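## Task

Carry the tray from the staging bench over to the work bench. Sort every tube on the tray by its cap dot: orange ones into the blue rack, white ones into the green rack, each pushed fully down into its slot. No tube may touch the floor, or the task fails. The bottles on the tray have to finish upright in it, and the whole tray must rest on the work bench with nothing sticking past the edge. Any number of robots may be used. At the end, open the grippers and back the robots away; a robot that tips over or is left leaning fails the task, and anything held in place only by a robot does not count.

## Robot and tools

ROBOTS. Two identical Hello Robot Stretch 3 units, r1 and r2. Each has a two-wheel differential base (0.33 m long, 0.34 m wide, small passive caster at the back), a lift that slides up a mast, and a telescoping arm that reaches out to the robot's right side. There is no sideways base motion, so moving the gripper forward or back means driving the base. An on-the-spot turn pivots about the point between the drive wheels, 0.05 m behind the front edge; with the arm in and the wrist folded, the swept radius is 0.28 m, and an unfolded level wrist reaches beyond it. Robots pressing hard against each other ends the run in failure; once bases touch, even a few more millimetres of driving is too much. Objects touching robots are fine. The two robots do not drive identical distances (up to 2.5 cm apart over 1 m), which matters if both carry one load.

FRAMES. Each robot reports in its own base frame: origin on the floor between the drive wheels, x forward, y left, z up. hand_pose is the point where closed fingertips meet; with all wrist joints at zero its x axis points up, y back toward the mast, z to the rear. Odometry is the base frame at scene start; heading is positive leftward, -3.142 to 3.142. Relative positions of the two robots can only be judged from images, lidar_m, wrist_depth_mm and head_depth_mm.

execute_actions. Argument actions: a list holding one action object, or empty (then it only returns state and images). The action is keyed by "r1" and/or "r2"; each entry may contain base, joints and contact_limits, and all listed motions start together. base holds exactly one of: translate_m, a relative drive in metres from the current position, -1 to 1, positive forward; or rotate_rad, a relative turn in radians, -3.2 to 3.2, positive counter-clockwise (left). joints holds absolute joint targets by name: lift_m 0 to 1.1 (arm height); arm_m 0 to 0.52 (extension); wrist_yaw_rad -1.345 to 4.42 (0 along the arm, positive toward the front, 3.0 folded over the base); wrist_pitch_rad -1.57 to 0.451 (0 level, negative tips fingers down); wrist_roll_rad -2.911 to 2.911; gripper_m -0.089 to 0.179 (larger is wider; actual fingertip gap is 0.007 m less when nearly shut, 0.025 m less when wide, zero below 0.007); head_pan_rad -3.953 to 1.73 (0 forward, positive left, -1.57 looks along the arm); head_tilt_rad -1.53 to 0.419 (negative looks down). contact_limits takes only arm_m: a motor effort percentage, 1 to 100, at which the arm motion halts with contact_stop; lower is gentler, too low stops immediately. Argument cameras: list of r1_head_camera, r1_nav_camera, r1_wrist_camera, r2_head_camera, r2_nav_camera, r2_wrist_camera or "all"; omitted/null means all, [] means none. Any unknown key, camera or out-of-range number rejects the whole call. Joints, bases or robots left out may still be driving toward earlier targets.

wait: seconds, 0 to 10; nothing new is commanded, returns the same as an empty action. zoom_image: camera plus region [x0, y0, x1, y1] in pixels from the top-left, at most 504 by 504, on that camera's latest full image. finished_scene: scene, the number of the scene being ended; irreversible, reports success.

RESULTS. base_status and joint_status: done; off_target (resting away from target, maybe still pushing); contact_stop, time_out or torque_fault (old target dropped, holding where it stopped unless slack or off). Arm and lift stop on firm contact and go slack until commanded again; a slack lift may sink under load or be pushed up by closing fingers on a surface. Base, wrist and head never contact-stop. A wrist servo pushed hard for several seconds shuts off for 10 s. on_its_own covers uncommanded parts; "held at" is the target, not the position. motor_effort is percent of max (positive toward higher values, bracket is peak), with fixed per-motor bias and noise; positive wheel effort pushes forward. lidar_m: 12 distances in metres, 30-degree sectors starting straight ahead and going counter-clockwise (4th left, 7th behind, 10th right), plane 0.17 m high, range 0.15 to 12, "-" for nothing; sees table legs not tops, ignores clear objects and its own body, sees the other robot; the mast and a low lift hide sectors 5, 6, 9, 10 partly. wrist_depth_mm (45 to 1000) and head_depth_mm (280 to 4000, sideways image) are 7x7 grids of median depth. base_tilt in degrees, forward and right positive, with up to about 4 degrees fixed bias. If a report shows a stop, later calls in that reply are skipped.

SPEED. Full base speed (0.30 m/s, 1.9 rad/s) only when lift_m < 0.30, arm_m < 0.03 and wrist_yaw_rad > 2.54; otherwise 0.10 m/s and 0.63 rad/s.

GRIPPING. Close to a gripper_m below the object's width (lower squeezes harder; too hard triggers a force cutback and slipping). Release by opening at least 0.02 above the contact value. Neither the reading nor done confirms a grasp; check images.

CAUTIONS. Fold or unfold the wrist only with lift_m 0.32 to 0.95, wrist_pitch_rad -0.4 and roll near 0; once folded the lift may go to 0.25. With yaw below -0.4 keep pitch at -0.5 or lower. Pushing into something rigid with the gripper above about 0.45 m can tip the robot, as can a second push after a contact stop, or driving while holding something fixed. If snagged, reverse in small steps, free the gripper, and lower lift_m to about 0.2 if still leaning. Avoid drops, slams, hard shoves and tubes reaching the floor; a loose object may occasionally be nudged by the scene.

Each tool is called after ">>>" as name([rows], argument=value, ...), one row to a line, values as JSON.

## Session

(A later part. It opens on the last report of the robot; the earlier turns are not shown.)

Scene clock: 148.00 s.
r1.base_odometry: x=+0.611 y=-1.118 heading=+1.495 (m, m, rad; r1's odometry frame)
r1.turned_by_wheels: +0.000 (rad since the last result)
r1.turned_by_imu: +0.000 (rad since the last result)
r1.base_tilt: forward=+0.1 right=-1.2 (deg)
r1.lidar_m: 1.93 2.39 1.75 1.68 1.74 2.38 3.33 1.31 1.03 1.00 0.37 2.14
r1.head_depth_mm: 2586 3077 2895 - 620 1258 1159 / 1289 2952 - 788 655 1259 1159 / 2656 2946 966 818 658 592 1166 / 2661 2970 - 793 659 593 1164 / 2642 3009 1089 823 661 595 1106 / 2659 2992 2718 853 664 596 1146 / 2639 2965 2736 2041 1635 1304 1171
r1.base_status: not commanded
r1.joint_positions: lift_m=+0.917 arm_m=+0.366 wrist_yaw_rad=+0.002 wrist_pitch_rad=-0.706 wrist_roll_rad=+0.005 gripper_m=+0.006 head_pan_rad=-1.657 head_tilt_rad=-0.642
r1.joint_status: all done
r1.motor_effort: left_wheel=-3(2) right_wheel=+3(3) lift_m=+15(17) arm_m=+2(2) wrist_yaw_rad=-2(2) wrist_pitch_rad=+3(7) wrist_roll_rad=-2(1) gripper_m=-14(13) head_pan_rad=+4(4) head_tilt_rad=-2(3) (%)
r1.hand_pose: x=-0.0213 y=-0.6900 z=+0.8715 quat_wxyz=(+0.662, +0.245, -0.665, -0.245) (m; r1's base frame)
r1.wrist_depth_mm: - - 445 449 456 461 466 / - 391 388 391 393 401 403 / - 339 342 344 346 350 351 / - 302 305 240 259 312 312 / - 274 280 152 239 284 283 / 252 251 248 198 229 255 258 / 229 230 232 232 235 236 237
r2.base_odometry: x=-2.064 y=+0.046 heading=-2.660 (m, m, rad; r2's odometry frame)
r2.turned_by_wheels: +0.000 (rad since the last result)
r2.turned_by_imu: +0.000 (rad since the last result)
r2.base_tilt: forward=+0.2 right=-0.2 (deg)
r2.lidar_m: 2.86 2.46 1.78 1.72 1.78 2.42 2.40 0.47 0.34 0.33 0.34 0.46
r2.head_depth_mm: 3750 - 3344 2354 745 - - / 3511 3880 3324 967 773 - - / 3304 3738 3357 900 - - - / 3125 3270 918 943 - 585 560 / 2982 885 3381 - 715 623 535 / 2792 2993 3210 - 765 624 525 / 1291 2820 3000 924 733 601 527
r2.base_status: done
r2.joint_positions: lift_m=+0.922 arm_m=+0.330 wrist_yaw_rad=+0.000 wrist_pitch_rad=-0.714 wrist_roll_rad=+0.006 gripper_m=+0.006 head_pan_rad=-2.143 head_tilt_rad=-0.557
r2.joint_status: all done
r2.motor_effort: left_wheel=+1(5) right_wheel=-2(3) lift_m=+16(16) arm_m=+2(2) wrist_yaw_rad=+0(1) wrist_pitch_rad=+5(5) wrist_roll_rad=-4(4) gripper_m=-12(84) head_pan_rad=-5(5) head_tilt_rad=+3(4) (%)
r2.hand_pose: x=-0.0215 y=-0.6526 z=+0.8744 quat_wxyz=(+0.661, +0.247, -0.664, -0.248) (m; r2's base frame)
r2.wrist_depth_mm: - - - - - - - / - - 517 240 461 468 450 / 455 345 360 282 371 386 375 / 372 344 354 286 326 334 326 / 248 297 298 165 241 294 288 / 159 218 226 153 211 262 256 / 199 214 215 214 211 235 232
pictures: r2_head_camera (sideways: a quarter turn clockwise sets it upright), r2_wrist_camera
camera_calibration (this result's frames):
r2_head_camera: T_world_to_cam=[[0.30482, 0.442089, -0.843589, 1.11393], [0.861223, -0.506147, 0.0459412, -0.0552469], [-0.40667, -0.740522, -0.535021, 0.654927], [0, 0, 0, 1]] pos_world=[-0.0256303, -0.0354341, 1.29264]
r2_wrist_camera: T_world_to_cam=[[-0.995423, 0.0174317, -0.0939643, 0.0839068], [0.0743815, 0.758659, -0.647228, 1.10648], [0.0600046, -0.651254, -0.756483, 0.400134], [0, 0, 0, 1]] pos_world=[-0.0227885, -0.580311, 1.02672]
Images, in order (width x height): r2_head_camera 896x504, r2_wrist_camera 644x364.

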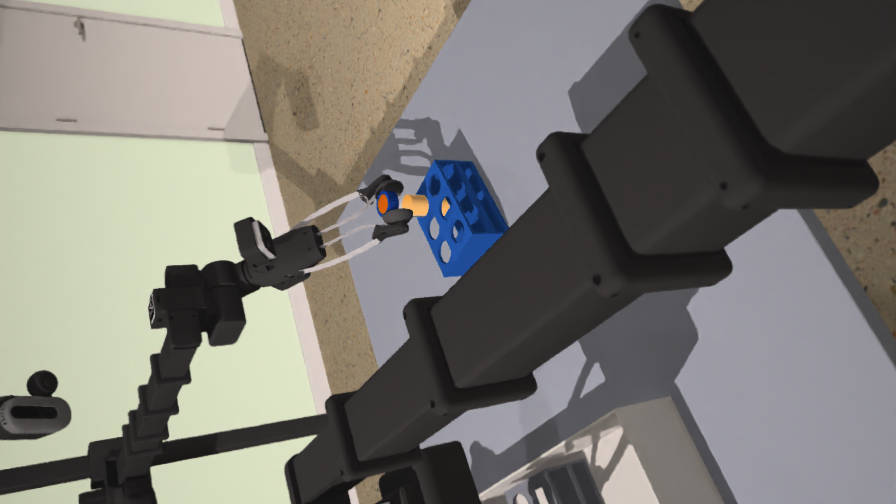

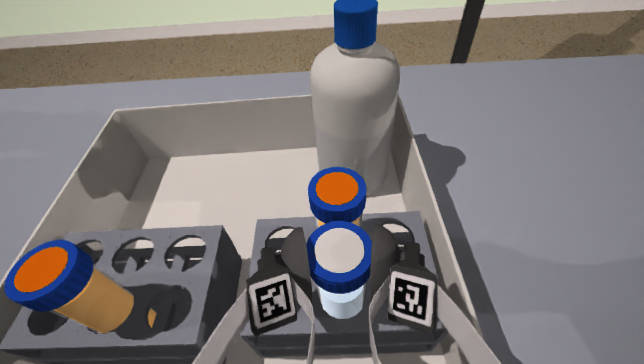

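>>> execute_actions([
  {"r2":{"joints":{"lift_m":0.99}},"r1":{"joints":{"gripper_m":0.065}}},
], cameras=[])

>>> execute_actions([
  {"r2":{"joints":{"lift_m":1.065,"head_pan_rad":-1.65,"head_tilt_rad":-0.65}},"r1":{"joints":{"lift_m":0.99,"arm_m":0.35}}},
], cameras=[])

>>> execute_actions([
  {"r2":{"base":{"translate_m":0.545}},"r1":{"base":{"translate_m":-0.592},"joints":{"lift_m":1.045,"head_pan_rad":-2.1,"head_tilt_rad":-0.55}}},
], cameras=[])

>>> execute_actions([
  {"r2":{"joints":{"lift_m":0.985}},"r1":{"joints":{"lift_m":0.925,"arm_m":0.375}}},
], cameras=["r1_head_camera","r2_head_camera","r1_wrist_camera"])

>>> zoom_image(camera="r2_head_camera", region=[330,180,530,340])

Scene clock: 150.87 s.
r1.base_odometry: x=+0.611 y=-1.118 heading=+1.495 (m, m, rad; r1's odometry frame)
r1.turned_by_wheels: +0.000 (rad since the last result)
r1.turned_by_imu: +0.000 (rad since the last result)
r1.base_tilt: forward=+0.1 right=-1.1 (deg)
r1.lidar_m: 1.93 2.39 1.74 1.68 1.74 2.38 3.32 1.31 1.03 1.00 0.37 2.14
r1.head_depth_mm: 2684 3082 2908 - 620 1252 1155 / 2623 2963 - 785 654 1257 1160 / 2654 2951 965 815 659 594 1160 / 2665 2960 - 792 659 594 1164 / 2676 3029 1091 822 661 595 1100 / 2674 2989 2699 853 664 595 1145 / 2616 2957 2735 2059 1639 1303 1171
r1.base_status: not commanded
r1.joint_positions: lift_m=+0.917 arm_m=+0.366 wrist_yaw_rad=+0.002 wrist_pitch_rad=-0.710 wrist_roll_rad=+0.005 gripper_m=+0.065 head_pan_rad=-1.657 head_tilt_rad=-0.642
r1.joint_status: all done
r1.motor_effort: left_wheel=-1(2) right_wheel=+3(3) lift_m=+17(17) arm_m=+2(2) wrist_yaw_rad=-2(2) wrist_pitch_rad=+5(5) wrist_roll_rad=-2(2) gripper_m=+0(88) head_pan_rad=+4(4) head_tilt_rad=-2(2) (%)
r1.hand_pose: x=-0.0213 y=-0.6893 z=+0.8707 quat_wxyz=(+0.662, +0.246, -0.664, -0.246) (m; r1's base frame)
r1.wrist_depth_mm: - - 442 448 450 460 461 / - 386 380 388 392 395 398 / - 333 338 341 345 348 350 / - 299 302 239 246 309 313 / - 272 238 151 222 281 283 / 250 249 245 197 245 256 258 / 228 230 230 231 234 236 237
r2.base_odometry: x=-2.064 y=+0.046 heading=-2.660 (m, m, rad; r2's odometry frame)
r2.turned_by_wheels: +0.000 (rad since the last result)
r2.turned_by_imu: +0.000 (rad since the last result)
r2.base_tilt: forward=+0.2 right=-0.2 (deg)
r2.lidar_m: 2.86 2.46 1.78 1.71 1.78 2.41 2.40 0.47 0.34 0.33 0.34 0.46
r2.head_depth_mm: 3800 - 3312 2581 - - 1087 / 3478 3910 3338 - - - 1265 / 3286 3609 3601 - - 585 1242 / 3100 3280 908 - 711 617 560 / 2922 885 - 909 762 621 534 / 2743 2980 - 958 766 624 526 / 1290 1373 - 1001 734 603 527
r2.base_status: not commanded
r2.joint_positions: lift_m=+0.989 arm_m=+0.330 wrist_yaw_rad=+0.000 wrist_pitch_rad=-0.715 wrist_roll_rad=+0.006 gripper_m=+0.006 head_pan_rad=-2.143 head_tilt_rad=-0.557
r2.joint_status: all done
r2.motor_effort: left_wheel=+1(2) right_wheel=-1(1) lift_m=+52(53) arm_m=+1(2) wrist_yaw_rad=+0(0) wrist_pitch_rad=+5(5) wrist_roll_rad=-4(4) gripper_m=-12(12) head_pan_rad=-5(5) head_tilt_rad=+3(3) (%)
r2.hand_pose: x=-0.0215 y=-0.6524 z=+0.9418 quat_wxyz=(+0.661, +0.247, -0.664, -0.248) (m; r2's base frame)
r2.wrist_depth_mm: - - - - - - - / - - - - - - - / 565 550 537 389 494 489 471 / 474 427 418 346 418 421 408 / 412 378 387 165 369 370 357 / 366 294 293 152 - 330 321 / 275 245 277 250 256 297 290
pictures: none
No camera images: the call's "cameras" was empty. Leave "cameras" out to get every camera's image.

Scene clock: 152.37 s.
r1.base_odometry: x=+0.611 y=-1.118 heading=+1.495 (m, m, rad; r1's odometry frame)
r1.turned_by_wheels: +0.000 (rad since the last result)
r1.turned_by_imu: +0.000 (rad since the last result)
r1.base_tilt: forward=+0.0 right=-1.2 (deg)
r1.lidar_m: 1.93 2.39 1.75 1.68 1.74 2.38 3.33 1.31 1.04 1.00 0.37 2.14
r1.head_depth_mm: 2715 - 982 812 653 1254 1162 / 2593 - 1069 815 656 1258 1157 / 2590 - 1077 814 658 591 1158 / 2608 - 970 792 661 593 1161 / 2633 3005 1092 824 661 595 1096 / 2644 3003 2684 853 664 594 1151 / 2616 2997 2704 2039 1639 1304 1174
r1.base_status: not commanded
r1.joint_positions: lift_m=+0.990 arm_m=+0.350 wrist_yaw_rad=+0.002 wrist_pitch_rad=-0.711 wrist_roll_rad=+0.005 gripper_m=+0.065 head_pan_rad=-1.657 head_tilt_rad=-0.642
r1.joint_status: all done
r1.motor_effort: left_wheel=-2(2) right_wheel=+3(3) lift_m=+30(31) arm_m=-2(1) wrist_yaw_rad=-3(2) wrist_pitch_rad=+5(5) wrist_roll_rad=-2(2) gripper_m=+0(0) head_pan_rad=+4(4) head_tilt_rad=-2(3) (%)
r1.hand_pose: x=-0.0213 y=-0.6736 z=+0.9429 quat_wxyz=(+0.661, +0.246, -0.664, -0.247) (m; r1's base frame)
r1.wrist_depth_mm: - - - - - - - / - - 487 496 502 500 512 / - - 431 435 438 445 396 / - 395 388 392 396 398 380 / - 354 351 281 363 361 363 / - 317 318 269 315 328 332 / 949 294 294 296 299 299 303
r2.base_odometry: x=-2.064 y=+0.046 heading=-2.660 (m, m, rad; r2's odometry frame)
r2.turned_by_wheels: +0.000 (rad since the last result)
r2.turned_by_imu: +0.000 (rad since the last result)
r2.base_tilt: forward=+0.3 right=-0.3 (deg)
r2.lidar_m: 2.86 2.46 1.78 1.71 1.78 2.41 2.40 0.47 0.34 0.33 0.34 0.46
r2.head_depth_mm: 2825 3052 1106 844 684 573 1176 / 2664 3054 1122 849 688 573 1162 / - 3060 2796 802 654 578 1169 / - - 837 791 654 580 1171 / 2662 2988 2876 829 658 583 1153 / 2654 2957 2865 745 645 585 1160 / 2634 2934 2867 849 652 587 1162
r2.base_status: not commanded
r2.joint_positions: lift_m=+1.064 arm_m=+0.330 wrist_yaw_rad=+0.000 wrist_pitch_rad=-0.716 wrist_roll_rad=+0.006 gripper_m=+0.006 head_pan_rad=-1.657 head_tilt_rad=-0.642
r2.joint_status: all done
r2.motor_effort: left_wheel=+1(1) right_wheel=-1(1) lift_m=+52(55) arm_m=+1(2) wrist_yaw_rad=+0(0) wrist_pitch_rad=+5(6) wrist_roll_rad=-4(4) gripper_m=-12(12) head_pan_rad=+4(44) head_tilt_rad=-2(12) (%)
r2.hand_pose: x=-0.0215 y=-0.6523 z=+1.0167 quat_wxyz=(+0.661, +0.247, -0.664, -0.249) (m; r2's base frame)
r2.wrist_depth_mm: - - - - - - - / - - - - - - - / - - - - - 601 592 / 583 570 554 453 522 519 505 / 503 483 480 165 466 448 445 / 446 417 424 152 - 401 397 / 393 325 339 323 347 365 359
pictures: none
No camera images: the call's "cameras" was empty. Leave "cameras" out to get every camera's image.

Scene clock: 159.23 s.
r1.base_odometry: x=+0.566 y=-1.708 heading=+1.495 (m, m, rad; r1's odometry frame)
r1.turned_by_wheels: +0.000 (rad since the last result)
r1.turned_by_imu: -0.002 (rad since the last result)
r1.base_tilt: forward=+0.1 right=-1.2 (deg)
r1.lidar_m: 2.51 2.39 1.75 1.68 1.74 2.38 2.76 0.76 1.03 1.00 1.04 0.79
r1.head_depth_mm: 3288 3449 - - 710 1421 1202 / 3343 - - - 711 1382 1208 / 3128 - - 886 712 1319 1204 / 2920 - 1104 910 713 616 1202 / 772 - 3033 927 717 585 1204 / 943 - 3033 927 674 585 1153 / 1115 - 3035 851 716 586 531
r1.base_status: done
r1.joint_positions: lift_m=+1.045 arm_m=+0.350 wrist_yaw_rad=+0.002 wrist_pitch_rad=-0.711 wrist_roll_rad=+0.005 gripper_m=+0.065 head_pan_rad=-2.093 head_tilt_rad=-0.557
r1.joint_status: all done
r1.motor_effort: left_wheel=-1(8) right_wheel=+2(4) lift_m=+30(30) arm_m=-2(2) wrist_yaw_rad=-2(2) wrist_pitch_rad=+5(5) wrist_roll_rad=-2(1) gripper_m=+0(0) head_pan_rad=-3(33) head_tilt_rad=+3(11) (%)
r1.hand_pose: x=-0.0213 y=-0.6735 z=+0.9978 quat_wxyz=(+0.661, +0.246, -0.664, -0.247) (m; r1's base frame)
r1.wrist_depth_mm: - - - - - - - / - - 573 560 574 591 596 / 495 496 442 339 517 519 524 / 444 434 453 412 466 461 471 / 402 398 377 337 426 417 414 / 358 257 332 327 366 384 378 / 296 314 337 341 345 352 353
r2.base_odometry: x=-2.547 y=-0.206 heading=-2.660 (m, m, rad; r2's odometry frame)
r2.turned_by_wheels: +0.000 (rad since the last result)
r2.turned_by_imu: -0.004 (rad since the last result)
r2.base_tilt: forward=+0.0 right=-0.2 (deg)
r2.lidar_m: 2.32 2.40 1.79 1.72 1.78 2.42 2.95 0.46 0.33 0.32 0.33 2.42
r2.head_depth_mm: 2809 3034 1113 846 683 572 1157 / 2682 2994 1121 852 684 575 1168 / - 3064 2796 856 689 578 1145 / - - 1023 809 695 580 1158 / 2673 2966 2822 787 697 582 1155 / 2657 2936 2873 874 702 585 535 / 2638 2903 2883 879 705 588 536
r2.base_status: done
r2.joint_positions: lift_m=+1.064 arm_m=+0.330 wrist_yaw_rad=+0.000 wrist_pitch_rad=-0.716 wrist_roll_rad=+0.006 gripper_m=+0.006 head_pan_rad=-1.657 head_tilt_rad=-0.642
r2.joint_status: not commanded
r2.motor_effort: left_wheel=+2(5) right_wheel=-1(3) lift_m=+52(52) arm_m=+2(2) wrist_yaw_rad=-1(1) wrist_pitch_rad=+5(5) wrist_roll_rad=-4(4) gripper_m=-12(13) head_pan_rad=+5(4) head_tilt_rad=-3(4) (%)
r2.hand_pose: x=-0.0215 y=-0.6523 z=+1.0167 quat_wxyz=(+0.661, +0.247, -0.664, -0.249) (m; r2's base frame)
r2.wrist_depth_mm: - - - - - - - / - - - - - - - / - - - - - - 575 / - - 553 536 530 510 452 / - 513 487 165 466 453 418 / - 435 427 153 - 401 373 / - 391 369 321 364 363 350
pictures: none
No camera images: the call's "cameras" was empty. Leave "cameras" out to get every camera's image.

Scene clock: 161.17 s.
r1.base_odometry: x=+0.566 y=-1.708 heading=+1.495 (m, m, rad; r1's odometry frame)
r1.turned_by_wheels: +0.000 (rad since the last result)
r1.turned_by_imu: +0.000 (rad since the last result)
r1.base_tilt: forward=+0.1 right=-1.3 (deg)
r1.lidar_m: 2.51 2.39 1.74 1.68 1.74 2.38 2.76 0.76 1.04 1.00 1.03 0.79
r1.head_depth_mm: 3319 3568 3185 911 733 - - / 3403 3772 3203 913 761 - - / 3197 3575 1290 912 - - 1173 / 2990 869 1104 943 - 608 1200 / 2724 3099 3336 - 717 584 1205 / 1132 2969 - 890 674 585 1158 / 1194 2828 - 835 717 587 530
r1.base_status: not commanded
r1.joint_positions: lift_m=+0.925 arm_m=+0.375 wrist_yaw_rad=+0.002 wrist_pitch_rad=-0.712 wrist_roll_rad=+0.005 gripper_m=+0.065 head_pan_rad=-2.093 head_tilt_rad=-0.557
r1.joint_status: all done
r1.motor_effort: left_wheel=-1(2) right_wheel=+2(2) lift_m=+17(29) arm_m=+2(3) wrist_yaw_rad=-1(2) wrist_pitch_rad=+5(5) wrist_roll_rad=-2(1) gripper_m=+0(0) head_pan_rad=-3(4) head_tilt_rad=+3(3) (%)
r1.hand_pose: x=-0.0213 y=-0.6980 z=+0.8784 quat_wxyz=(+0.661, +0.246, -0.664, -0.247) (m; r1's base frame)
r1.wrist_depth_mm: 444 446 456 216 460 468 478 / 303 310 319 242 401 408 411 / 307 338 345 281 347 357 361 / 294 306 310 174 312 319 321 / 222 222 220 213 287 287 291 / 191 211 235 204 200 263 266 / 181 211 229 232 222 242 243
r2.base_odometry: x=-2.547 y=-0.206 heading=-2.660 (m, m, rad; r2's odometry frame)
r2.turned_by_wheels: +0.000 (rad since the last result)
r2.turned_by_imu: +0.000 (rad since the last result)
r2.base_tilt: forward=+0.1 right=+0.0 (deg)
r2.lidar_m: 2.32 2.40 1.79 1.72 1.78 2.42 2.95 0.46 0.33 0.32 0.33 2.41
r2.head_depth_mm: 1804 - 1002 843 681 572 1157 / 1199 - 1123 849 686 574 1166 / 2587 - 1077 855 690 576 1150 / 2683 - - 805 694 582 1146 / 2622 2960 2841 787 697 583 1160 / 2647 2952 2865 878 701 585 535 / 2621 2915 2889 883 706 587 536
r2.base_status: not commanded
r2.joint_positions: lift_m=+0.986 arm_m=+0.330 wrist_yaw_rad=+0.000 wrist_pitch_rad=-0.716 wrist_roll_rad=+0.006 gripper_m=+0.006 head_pan_rad=-1.657 head_tilt_rad=-0.642
r2.joint_status: all done
r2.motor_effort: left_wheel=+2(2) right_wheel=-1(1) lift_m=+17(48) arm_m=+2(2) wrist_yaw_rad=+0(0) wrist_pitch_rad=+6(5) wrist_roll_rad=-4(4) gripper_m=-12(12) head_pan_rad=+4(4) head_tilt_rad=-4(3) (%)
r2.hand_pose: x=-0.0215 y=-0.6522 z=+0.9381 quat_wxyz=(+0.661, +0.247, -0.664, -0.249) (m; r2's base frame)
r2.wrist_depth_mm: - - - - - - - / - - - - - - - / - - 527 515 494 480 469 / - 470 450 432 423 417 366 / - 401 391 165 380 363 351 / - 353 313 153 - 324 320 / 327 313 250 247 292 293 289
pictures: r1_head_camera (sideways: a quarter turn clockwise sets it upright), r1_wrist_camera, r2_head_camera (sideways: a quarter turn clockwise sets it upright)
camera_calibration (this result's frames):
r1_head_camera: T_world_to_cam=[[0.281504, 0.517532, -0.808032, 1.07387], [0.885574, -0.464366, 0.011099, -0.0173929], [-0.369478, -0.718697, -0.589034, 0.728779], [0, 0, 0, 1]] pos_world=[-0.017627, -0.0400665, 1.29719]
r1_wrist_camera: T_world_to_cam=[[-0.9966, 0.0755838, 0.0327849, -0.00794977], [0.0448497, 0.831522, -0.553679, 1.0849], [-0.0691105, -0.550326, -0.832085, 0.514011], [0, 0, 0, 1]] pos_world=[-0.0210567, -0.618643, 1.02865]
r2_head_camera: T_world_to_cam=[[0.0691684, 0.602557, -0.795073, 1.05212], [0.997557, -0.0495596, 0.0492244, -0.0603477], [-0.00974298, -0.796536, -0.604513, 0.742913], [0, 0, 0, 1]] pos_world=[-0.00533496, -0.0451953, 1.28858]
Images, in order (width x height): r1_head_camera 896x504, r1_wrist_camera 644x364, r2_head_camera 896x504.

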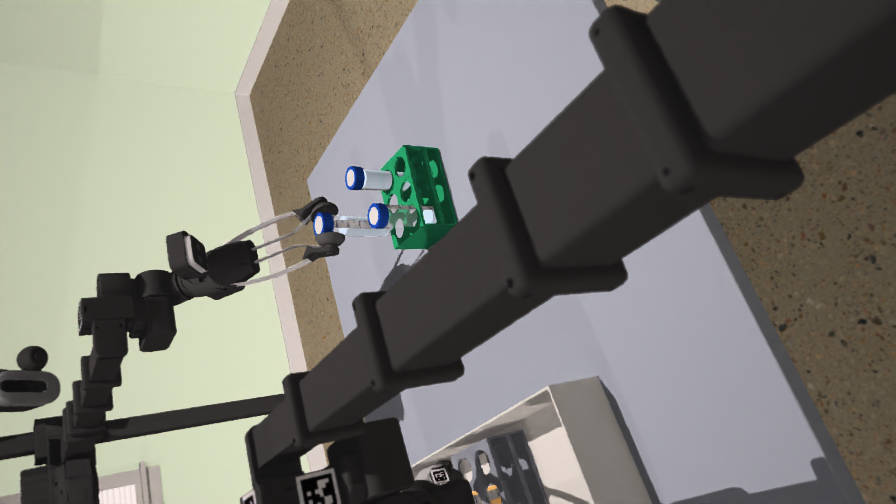

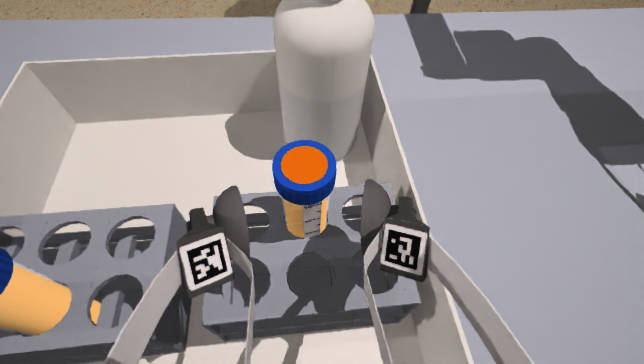

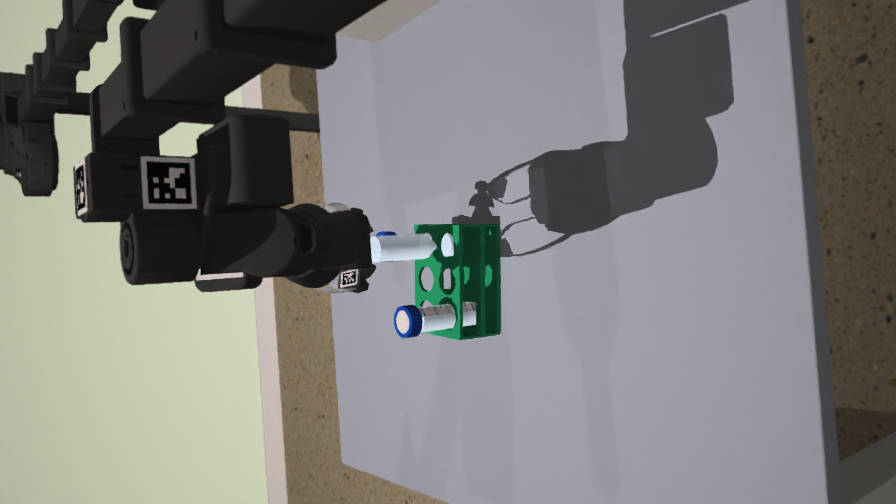

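Region (330, 180, 530, 340) of r2_head_camera's 896x504 image, scaled by 2.520, with more detail than that image has; it fills the top 403 rows of this view, and the rest is white.

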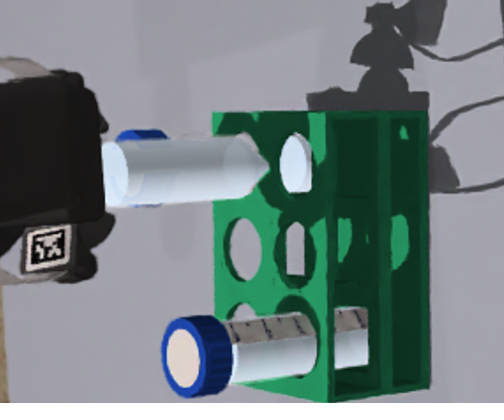

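>>> execute_actions([
  {"r2":{"joints":{"lift_m":0.915,"arm_m":0.327}},"r1":{"joints":{"lift_m":0.923,"arm_m":0.402}}},
], cameras=["r1_head_camera","r2_wrist_camera","r1_wrist_camera"])

Scene clock: 163.27 s.
r1.base_odometry: x=+0.566 y=-1.708 heading=+1.495 (m, m, rad; r1's odometry frame)
r1.turned_by_wheels: +0.000 (rad since the last result)
r1.turned_by_imu: +0.000 (rad since the last result)
r1.base_tilt: forward=+0.0 right=-1.2 (deg)
r1.lidar_m: 2.51 2.40 1.74 1.68 1.74 2.38 2.76 0.76 1.03 1.00 1.04 0.79
r1.head_depth_mm: 3292 3516 3186 914 732 - - / 3393 3847 3183 917 761 - - / 3185 3576 1291 909 - - 1179 / 3028 3293 1107 930 - 606 1201 / 2860 883 3295 - 715 585 1206 / 2628 2931 3233 889 674 585 1158 / 1226 2840 - 852 717 587 531
r1.base_status: not commanded
r1.joint_positions: lift_m=+0.923 arm_m=+0.402 wrist_yaw_rad=+0.002 wrist_pitch_rad=-0.712 wrist_roll_rad=+0.005 gripper_m=+0.065 head_pan_rad=-2.093 head_tilt_rad=-0.557
r1.joint_status: all done
r1.motor_effort: left_wheel=-2(2) right_wheel=+2(2) lift_m=+17(18) arm_m=+2(1) wrist_yaw_rad=-1(2) wrist_pitch_rad=+5(5) wrist_roll_rad=-1(1) gripper_m=+0(0) head_pan_rad=-3(3) head_tilt_rad=+3(3) (%)
r1.hand_pose: x=-0.0213 y=-0.7250 z=+0.8764 quat_wxyz=(+0.661, +0.246, -0.664, -0.247) (m; r1's base frame)
r1.wrist_depth_mm: - - - 199 460 466 469 / 379 294 303 208 399 401 407 / 301 322 328 250 343 354 359 / 295 305 307 283 309 316 318 / 274 274 240 155 289 288 289 / 217 225 194 196 200 263 263 / 180 200 208 187 188 240 241
r2.base_odometry: x=-2.547 y=-0.206 heading=-2.660 (m, m, rad; r2's odometry frame)
r2.turned_by_wheels: +0.000 (rad since the last result)
r2.turned_by_imu: +0.000 (rad since the last result)
r2.base_tilt: forward=+0.1 right=-0.3 (deg)
r2.lidar_m: 2.32 2.40 1.79 1.72 1.78 2.42 2.96 0.46 0.33 0.32 0.33 2.42
r2.head_depth_mm: 2611 3014 3015 - 665 570 1154 / 1283 2922 - 853 686 575 1164 / 2711 2916 - 854 687 577 1145 / 2687 3024 - 788 693 580 1152 / 2648 2974 2803 790 698 582 1155 / 2675 2959 2854 873 703 584 535 / 2650 2954 2905 883 706 588 537
r2.base_status: not commanded
r2.joint_positions: lift_m=+0.916 arm_m=+0.327 wrist_yaw_rad=+0.000 wrist_pitch_rad=-0.706 wrist_roll_rad=+0.006 gripper_m=+0.006 head_pan_rad=-1.657 head_tilt_rad=-0.642
r2.joint_status: all done
r2.motor_effort: left_wheel=+1(2) right_wheel=+0(2) lift_m=+13(18) arm_m=-2(3) wrist_yaw_rad=-1(1) wrist_pitch_rad=+2(6) wrist_roll_rad=-4(4) gripper_m=-12(12) head_pan_rad=+4(4) head_tilt_rad=-2(3) (%)
r2.hand_pose: x=-0.0215 y=-0.6516 z=+0.8700 quat_wxyz=(+0.662, +0.244, -0.665, -0.245) (m; r2's base frame)
r2.wrist_depth_mm: - - - - - - - / - - 517 492 472 464 450 / - 433 421 407 406 389 366 / - 364 355 339 336 331 322 / 328 317 244 165 299 291 284 / 284 274 183 150 - 257 255 / 252 248 215 191 230 232 227
pictures: r1_head_camera (sideways: a quarter turn clockwise sets it upright), r1_wrist_camera, r2_wrist_camera
camera_calibration (this result's frames):
r1_head_camera: T_world_to_cam=[[0.281504, 0.517512, -0.808045, 1.07388], [0.885566, -0.464381, 0.0110981, -0.0173918], [-0.369497, -0.718701, -0.589016, 0.728756], [0, 0, 0, 1]] pos_world=[-0.0176277, -0.0400662, 1.29719]
r1_wrist_camera: T_world_to_cam=[[-0.9966, 0.0755821, 0.0327891, -0.00584874], [0.0448496, 0.831551, -0.553635, 1.1062], [-0.0691107, -0.550282, -0.832114, 0.497536], [0, 0, 0, 1]] pos_world=[-0.0210567, -0.645638, 1.02663]
r2_wrist_camera: T_world_to_cam=[[-0.995423, 0.016676, -0.0941033, 0.0830997], [0.0743812, 0.75345, -0.653285, 1.10469], [0.060008, -0.657294, -0.751241, 0.388941], [0, 0, 0, 1]] pos_world=[-0.0227881, -0.578063, 1.02168]
Images, in order (width x height): r1_head_camera 896x504, r1_wrist_camera 644x364, r2_wrist_camera 644x364.

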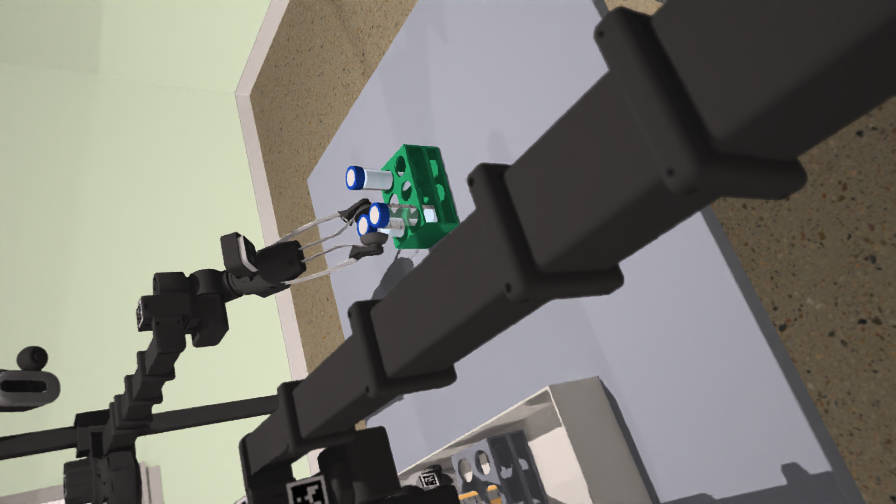

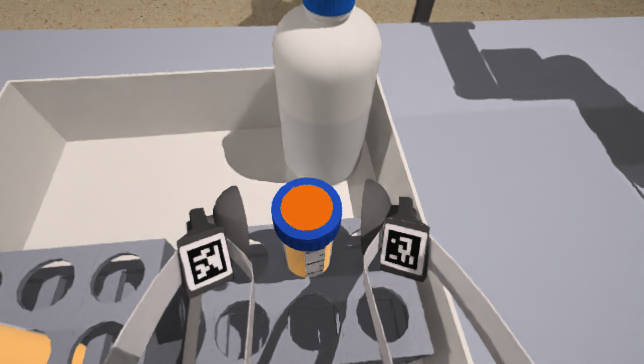

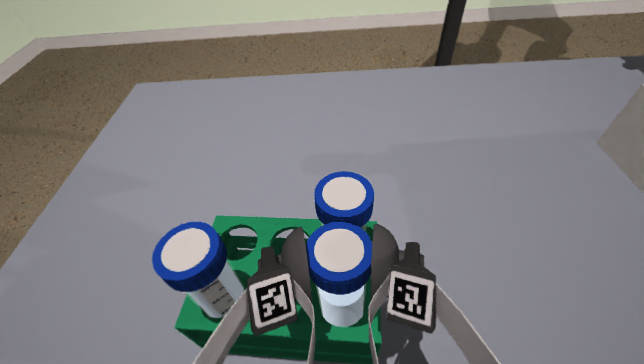

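>>> execute_actions([
  {"r2":{"joints":{"gripper_m":0.063}},"r1":{"joints":{"gripper_m":0.005}}},
], cameras=["r2_wrist_camera"])

>>> execute_actions([
  {"r1":{"joints":{"lift_m":1.065,"head_pan_rad":-1.65,"head_tilt_rad":-0.65}},"r2":{"joints":{"arm_m":0.26}}},
], cameras=["r2_wrist_camera"])

>>> execute_actions([
  {"r1":{"base":{"translate_m":0.513},"joints":{"arm_m":0.38}},"r2":{"base":{"translate_m":-0.543},"joints":{"lift_m":1.045,"head_pan_rad":-2.1,"head_tilt_rad":-0.55}}},
], cameras=[])

>>> execute_actions([
  {"r1":{"joints":{"lift_m":0.985}},"r2":{"joints":{"lift_m":0.922,"arm_m":0.34}}},
], cameras=["r1_head_camera","r2_head_camera","r2_wrist_camera"])

>>> zoom_image(camera="r1_head_camera", region=[300,210,480,350])

Scene clock: 165.73 s.
r1.base_odometry: x=+0.566 y=-1.708 heading=+1.495 (m, m, rad; r1's odometry frame)
r1.turned_by_wheels: +0.000 (rad since the last result)
r1.turned_by_imu: +0.000 (rad since the last result)
r1.base_tilt: forward=+0.0 right=-1.2 (deg)
r1.lidar_m: 2.51 2.39 1.74 1.68 1.74 2.38 2.76 0.76 1.04 1.00 1.04 0.79
r1.head_depth_mm: 3278 3542 3163 913 733 - - / 3376 3799 3171 915 759 - - / 3196 3541 1289 909 - - 1177 / 2993 3237 1101 930 - 607 1204 / 2874 884 3337 - 717 586 1205 / 2638 2925 3237 891 674 585 1160 / 1222 2803 - 857 715 587 531
r1.base_status: not commanded
r1.joint_positions: lift_m=+0.923 arm_m=+0.402 wrist_yaw_rad=+0.002 wrist_pitch_rad=-0.714 wrist_roll_rad=+0.005 gripper_m=+0.006 head_pan_rad=-2.093 head_tilt_rad=-0.557
r1.joint_status: all done
r1.motor_effort: left_wheel=-2(1) right_wheel=+2(2) lift_m=+17(17) arm_m=+2(2) wrist_yaw_rad=+0(2) wrist_pitch_rad=+7(7) wrist_roll_rad=-2(2) gripper_m=-13(92) head_pan_rad=-3(3) head_tilt_rad=+3(3) (%)
r1.hand_pose: x=-0.0213 y=-0.7246 z=+0.8760 quat_wxyz=(+0.661, +0.247, -0.664, -0.248) (m; r1's base frame)
r1.wrist_depth_mm: - - 446 198 454 460 471 / 286 295 304 209 394 400 405 / 300 322 329 250 342 352 356 / 295 301 306 276 308 316 320 / 272 275 276 153 275 285 287 / 220 218 192 198 200 262 264 / 180 201 208 182 194 241 241
r2.base_odometry: x=-2.547 y=-0.206 heading=-2.660 (m, m, rad; r2's odometry frame)
r2.turned_by_wheels: +0.000 (rad since the last result)
r2.turned_by_imu: +0.000 (rad since the last result)
r2.base_tilt: forward=+0.3 right=-0.1 (deg)
r2.lidar_m: 2.32 2.40 1.80 1.72 1.79 2.42 2.95 0.46 0.33 0.32 0.33 2.43
r2.head_depth_mm: 2611 3058 2983 - 664 571 1158 / 1286 2919 - 848 686 574 1155 / 2680 2952 - 857 689 576 1152 / 2654 2998 - 790 694 580 1148 / 2637 2985 2838 791 698 583 1157 / 2657 2942 2878 871 702 585 535 / 2614 2922 2900 881 706 587 537
r2.base_status: not commanded
r2.joint_positions: lift_m=+0.916 arm_m=+0.327 wrist_yaw_rad=+0.000 wrist_pitch_rad=-0.711 wrist_roll_rad=+0.006 gripper_m=+0.063 head_pan_rad=-1.657 head_tilt_rad=-0.642
r2.joint_status: all done
r2.motor_effort: left_wheel=+2(2) right_wheel=-1(2) lift_m=+16(16) arm_m=-2(2) wrist_yaw_rad=+0(1) wrist_pitch_rad=+4(4) wrist_roll_rad=-4(4) gripper_m=+0(82) head_pan_rad=+4(4) head_tilt_rad=-3(3) (%)
r2.hand_pose: x=-0.0215 y=-0.6507 z=+0.8690 quat_wxyz=(+0.661, +0.246, -0.664, -0.247) (m; r2's base frame)
r2.wrist_depth_mm: - - - - - - - / - - 510 488 471 456 436 / - 431 417 402 393 384 358 / - 364 353 337 337 330 320 / 328 312 242 164 299 288 282 / 280 271 165 176 252 258 252 / 251 247 233 205 230 230 227
pictures: r2_wrist_camera
camera_calibration (this result's frames):
r2_wrist_camera: T_world_to_cam=[[-0.995423, 0.0171182, -0.0940232, 0.0832155], [0.0743815, 0.756505, -0.649744, 1.10233], [0.0600066, -0.653764, -0.754316, 0.393786], [0, 0, 0, 1]] pos_world=[-0.0227883, -0.577902, 1.0211]
Images, in order (width x height): r2_wrist_camera 644x364.

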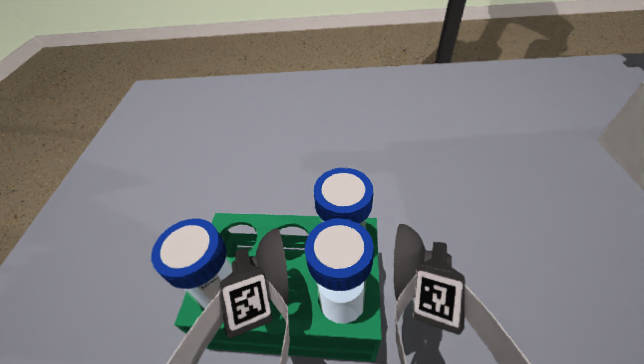

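Scene clock: 167.87 s.
r1.base_odometry: x=+0.566 y=-1.708 heading=+1.495 (m, m, rad; r1's odometry frame)
r1.turned_by_wheels: +0.000 (rad since the last result)
r1.turned_by_imu: +0.000 (rad since the last result)
r1.base_tilt: forward=+0.1 right=-1.2 (deg)
r1.lidar_m: 2.51 2.40 1.74 1.68 1.74 2.37 2.75 0.76 1.04 1.00 1.04 0.80
r1.head_depth_mm: 860 3044 1067 810 654 1257 1152 / 2722 3035 1071 815 656 1259 1156 / - 3054 1080 789 657 591 1163 / - - 877 788 659 593 1162 / 2638 3016 984 799 660 594 1167 / 2652 3003 1092 644 662 596 1168 / 2647 2941 1098 800 664 583 1174
r1.base_status: not commanded
r1.joint_positions: lift_m=+1.065 arm_m=+0.402 wrist_yaw_rad=+0.002 wrist_pitch_rad=-0.715 wrist_roll_rad=+0.005 gripper_m=+0.006 head_pan_rad=-1.657 head_tilt_rad=-0.642
r1.joint_status: all done
r1.motor_effort: left_wheel=-2(1) right_wheel=+2(2) lift_m=+30(33) arm_m=+2(2) wrist_yaw_rad=-2(2) wrist_pitch_rad=+7(7) wrist_roll_rad=-1(1) gripper_m=-13(13) head_pan_rad=+4(32) head_tilt_rad=-3(11) (%)
r1.hand_pose: x=-0.0213 y=-0.7243 z=+1.0171 quat_wxyz=(+0.661, +0.248, -0.664, -0.248) (m; r1's base frame)
r1.wrist_depth_mm: - - - - - - - / - - - - - - - / 520 527 531 523 537 541 544 / 466 426 432 314 482 484 494 / 423 417 429 152 438 439 441 / 380 386 371 336 392 401 392 / 312 314 344 316 358 370 370
r2.base_odometry: x=-2.547 y=-0.206 heading=-2.660 (m, m, rad; r2's odometry frame)
r2.turned_by_wheels: +0.000 (rad since the last result)
r2.turned_by_imu: +0.000 (rad since the last result)
r2.base_tilt: forward=+0.2 right=-0.3 (deg)
r2.lidar_m: 2.33 2.41 1.79 1.72 1.78 2.41 2.95 0.46 0.33 0.32 0.33 2.42
r2.head_depth_mm: 2749 3088 2999 - 665 572 1157 / 2618 2927 - 823 686 575 1164 / 2724 2966 - 801 690 577 1149 / 2705 3017 - 794 696 580 1149 / 2684 3020 2838 798 698 583 1152 / 2651 2942 2834 874 701 585 534 / 2601 2937 2870 883 706 588 537
r2.base_status: not commanded
r2.joint_positions: lift_m=+0.916 arm_m=+0.260 wrist_yaw_rad=+0.000 wrist_pitch_rad=-0.711 wrist_roll_rad=+0.006 gripper_m=+0.063 head_pan_rad=-1.657 head_tilt_rad=-0.642
r2.joint_status: all done
r2.motor_effort: left_wheel=+2(2) right_wheel=-2(1) lift_m=+15(16) arm_m=-3(2) wrist_yaw_rad=+0(1) wrist_pitch_rad=+4(4) wrist_roll_rad=-4(4) gripper_m=+0(0) head_pan_rad=+4(4) head_tilt_rad=-3(2) (%)
r2.hand_pose: x=-0.0215 y=-0.5836 z=+0.8689 quat_wxyz=(+0.661, +0.246, -0.664, -0.247) (m; r2's base frame)
r2.wrist_depth_mm: - - - - - - - / - - 507 486 468 458 360 / - 430 414 229 392 380 349 / - 361 223 248 337 328 319 / 330 313 261 250 299 288 281 / 281 276 278 266 264 258 250 / 252 249 237 240 234 229 227
pictures: r2_wrist_camera
camera_calibration (this result's frames):
r2_wrist_camera: T_world_to_cam=[[-0.995423, 0.0171853, -0.0940106, 0.0820835], [0.0743815, 0.756966, -0.649207, 1.05133], [0.060006, -0.653229, -0.754779, 0.438237], [0, 0, 0, 1]] pos_world=[-0.0227883, -0.51096, 1.02102]
Images, in order (width x height): r2_wrist_camera 644x364.

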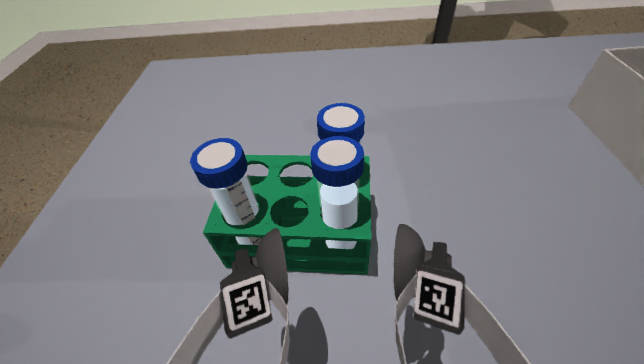

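Scene clock: 174.23 s.
r1.base_odometry: x=+0.605 y=-1.196 heading=+1.495 (m, m, rad; r1's odometry frame)
r1.turned_by_wheels: +0.000 (rad since the last result)
r1.turned_by_imu: +0.000 (rad since the last result)
r1.base_tilt: forward=+0.1 right=-1.1 (deg)
r1.lidar_m: 2.00 2.39 1.74 1.68 1.74 2.38 3.25 1.23 1.04 1.00 0.40 2.21
r1.head_depth_mm: - 3008 985 784 652 1261 1160 / 2692 3027 1070 814 655 1253 1158 / - 3026 1080 817 657 592 1161 / - - 993 804 657 593 1161 / 2676 3016 1088 795 661 594 1164 / 2647 2994 1095 825 663 594 959 / 2628 2977 2712 892 665 583 1146
r1.base_status: done
r1.joint_positions: lift_m=+1.065 arm_m=+0.380 wrist_yaw_rad=+0.002 wrist_pitch_rad=-0.715 wrist_roll_rad=+0.005 gripper_m=+0.006 head_pan_rad=-1.657 head_tilt_rad=-0.642
r1.joint_status: all done
r1.motor_effort: left_wheel=-2(4) right_wheel=+2(9) lift_m=+30(31) arm_m=-2(2) wrist_yaw_rad=-1(2) wrist_pitch_rad=+7(7) wrist_roll_rad=-1(2) gripper_m=-13(13) head_pan_rad=+4(4) head_tilt_rad=-3(2) (%)
r1.hand_pose: x=-0.0213 y=-0.7028 z=+1.0171 quat_wxyz=(+0.661, +0.248, -0.664, -0.248) (m; r1's base frame)
r1.wrist_depth_mm: - - - - - - - / - - - - - - - / - 533 527 535 537 545 546 / - 466 474 476 479 464 485 / - 424 433 152 435 426 441 / - 390 329 351 397 399 354 / 370 359 304 355 366 368 346
r2.base_odometry: x=-2.065 y=+0.045 heading=-2.660 (m, m, rad; r2's odometry frame)
r2.turned_by_wheels: +0.000 (rad since the last result)
r2.turned_by_imu: +0.002 (rad since the last result)
r2.base_tilt: forward=+0.2 right=-0.2 (deg)
r2.lidar_m: 2.87 2.46 1.79 1.71 1.78 2.41 2.41 0.47 0.34 0.33 0.34 0.46
r2.head_depth_mm: 3552 - - - 724 644 1256 / 3341 - - - 748 613 1260 / 3161 - - 856 754 616 1216 / 2976 - 1236 959 758 618 547 / 753 - 3256 987 760 621 525 / 899 - 3161 993 744 624 525 / 1140 - 3101 957 738 600 527
r2.base_status: done
r2.joint_positions: lift_m=+1.044 arm_m=+0.260 wrist_yaw_rad=+0.000 wrist_pitch_rad=-0.712 wrist_roll_rad=+0.006 gripper_m=+0.063 head_pan_rad=-2.093 head_tilt_rad=-0.557
r2.joint_status: all done
r2.motor_effort: left_wheel=+1(2) right_wheel=-1(6) lift_m=+51(55) arm_m=-3(3) wrist_yaw_rad=-1(1) wrist_pitch_rad=+4(4) wrist_roll_rad=-4(4) gripper_m=+0(0) head_pan_rad=-5(43) head_tilt_rad=+3(11) (%)
r2.hand_pose: x=-0.0215 y=-0.5835 z=+0.9974 quat_wxyz=(+0.661, +0.246, -0.664, -0.247) (m; r2's base frame)
r2.wrist_depth_mm: - - - - - - - / - - - - - - - / 670 645 634 482 580 570 557 / 566 548 509 483 484 490 476 / 482 461 461 376 445 434 425 / 421 373 360 353 376 385 373 / 376 357 356 359 341 346 340
pictures: none
No camera images: the call's "cameras" was empty. Leave "cameras" out to get every camera's image.

Scene clock: 176.20 s.
r1.base_odometry: x=+0.605 y=-1.196 heading=+1.495 (m, m, rad; r1's odometry frame)
r1.turned_by_wheels: +0.000 (rad since the last result)
r1.turned_by_imu: +0.000 (rad since the last result)
r1.base_tilt: forward=+0.0 right=-1.2 (deg)
r1.lidar_m: 2.01 2.39 1.75 1.68 1.74 2.38 3.25 1.23 1.03 1.00 0.40 2.21
r1.head_depth_mm: 2577 - - 783 654 1258 1154 / 1140 - 1028 813 654 1254 1156 / 1167 - 1078 817 658 591 1169 / 2636 - 949 805 659 593 1163 / 2639 3000 1087 794 662 593 1163 / 2657 2969 1094 826 663 594 965 / 2635 2962 2698 890 665 583 1147
r1.base_status: not commanded
r1.joint_positions: lift_m=+0.985 arm_m=+0.380 wrist_yaw_rad=+0.002 wrist_pitch_rad=-0.716 wrist_roll_rad=+0.005 gripper_m=+0.006 head_pan_rad=-1.657 head_tilt_rad=-0.642
r1.joint_status: all done
r1.motor_effort: left_wheel=-2(2) right_wheel=+2(2) lift_m=+18(29) arm_m=-2(2) wrist_yaw_rad=-1(2) wrist_pitch_rad=+7(7) wrist_roll_rad=-2(1) gripper_m=-13(13) head_pan_rad=+4(3) head_tilt_rad=-2(2) (%)
r1.hand_pose: x=-0.0213 y=-0.7027 z=+0.9377 quat_wxyz=(+0.661, +0.248, -0.663, -0.248) (m; r1's base frame)
r1.wrist_depth_mm: - - - - - - - / - 468 481 484 486 492 498 / - 418 424 424 431 425 400 / - 378 384 385 387 390 345 / 346 341 346 152 354 354 318 / 312 309 277 260 319 323 313 / 287 288 259 286 294 296 299
r2.base_odometry: x=-2.065 y=+0.045 heading=-2.660 (m, m, rad; r2's odometry frame)
r2.turned_by_wheels: +0.000 (rad since the last result)
r2.turned_by_imu: +0.000 (rad since the last result)
r2.base_tilt: forward=+0.1 right=-0.2 (deg)
r2.lidar_m: 2.86 2.45 1.79 1.71 1.77 2.42 2.41 0.47 0.34 0.33 0.34 0.46
r2.head_depth_mm: 3543 3944 3295 960 746 - - / 3375 3812 3328 967 800 - - / 3168 3529 3403 894 - - 1190 / 3027 3184 3041 1018 - 611 547 / 2825 823 3319 - 738 622 524 / 1180 2965 3223 937 741 622 525 / 1214 2785 3009 - 738 599 528
r2.base_status: not commanded
r2.joint_positions: lift_m=+0.923 arm_m=+0.340 wrist_yaw_rad=+0.000 wrist_pitch_rad=-0.712 wrist_roll_rad=+0.006 gripper_m=+0.063 head_pan_rad=-2.093 head_tilt_rad=-0.557
r2.joint_status: all done
r2.motor_effort: left_wheel=+1(2) right_wheel=-1(1) lift_m=+16(50) arm_m=+2(1) wrist_yaw_rad=-1(1) wrist_pitch_rad=+4(4) wrist_roll_rad=-4(4) gripper_m=+0(0) head_pan_rad=-5(5) head_tilt_rad=+4(3) (%)
r2.hand_pose: x=-0.0215 y=-0.6629 z=+0.8757 quat_wxyz=(+0.661, +0.246, -0.664, -0.247) (m; r2's base frame)
r2.wrist_depth_mm: - - - - - - - / - - - 241 457 469 453 / 458 346 350 269 372 388 380 / 371 346 361 299 325 338 331 / 253 314 315 203 273 295 288 / 224 224 221 212 206 263 257 / 206 219 207 205 189 232 232
pictures: r1_head_camera (sideways: a quarter turn clockwise sets it upright), r2_head_camera (sideways: a quarter turn clockwise sets it upright), r2_wrist_camera
camera_calibration (this result's frames):
r1_head_camera: T_world_to_cam=[[0.0424787, 0.654139, -0.755181, 1.00643], [0.998731, -0.0482621, 0.0143737, -0.0223451], [-0.0270442, -0.754833, -0.655359, 0.812969], [0, 0, 0, 1]] pos_world=[0.00155094, -0.0457684, 1.29315]
r2_head_camera: T_world_to_cam=[[0.282362, 0.456762, -0.843588, 1.11407], [0.885425, -0.462505, 0.0459413, -0.0553946], [-0.369179, -0.759906, -0.535023, 0.6547], [0, 0, 0, 1]] pos_world=[-0.0238211, -0.0369746, 1.29264]
r2_wrist_camera: T_world_to_cam=[[-0.995423, 0.0172569, -0.093997, 0.0841255], [0.0743814, 0.757458, -0.648633, 1.11562], [0.0600055, -0.652656, -0.755275, 0.392421], [0, 0, 0, 1]] pos_world=[-0.0227884, -0.590371, 1.02792]
Images, in order (width x height): r1_head_camera 896x504, r2_head_camera 896x504, r2_wrist_camera 644x364.

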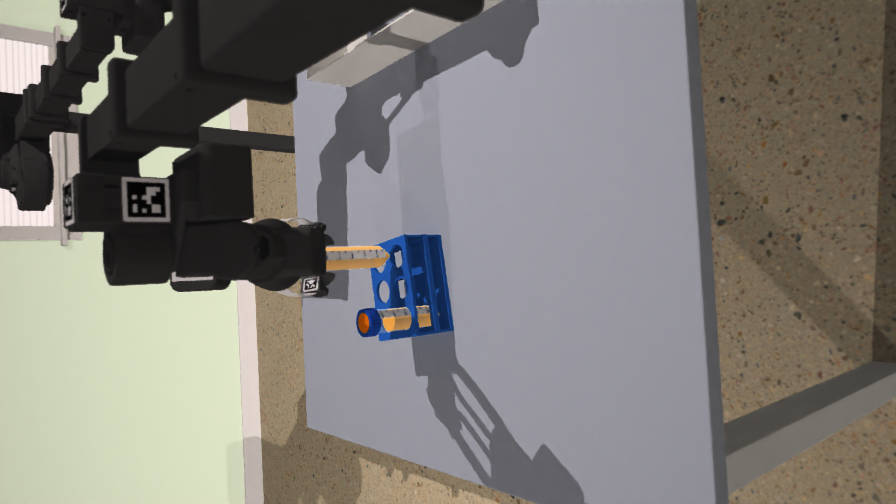

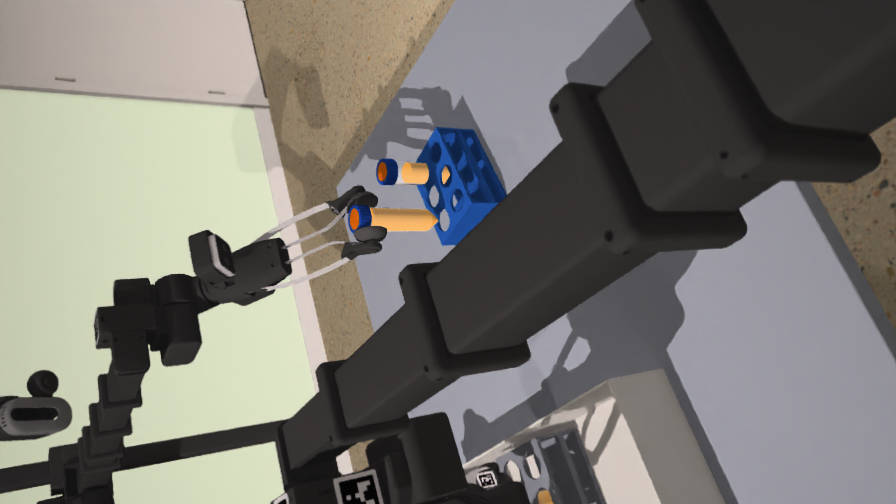

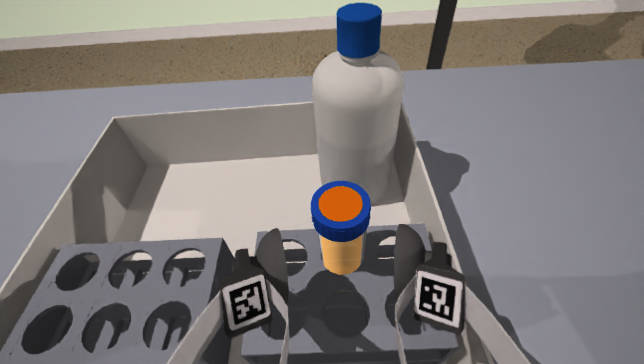

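Region (300, 210, 480, 350) of r1_head_camera's 896x504 image, scaled by 2.800, with more detail than that image has.

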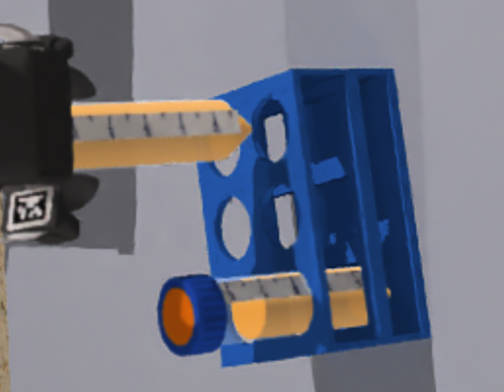

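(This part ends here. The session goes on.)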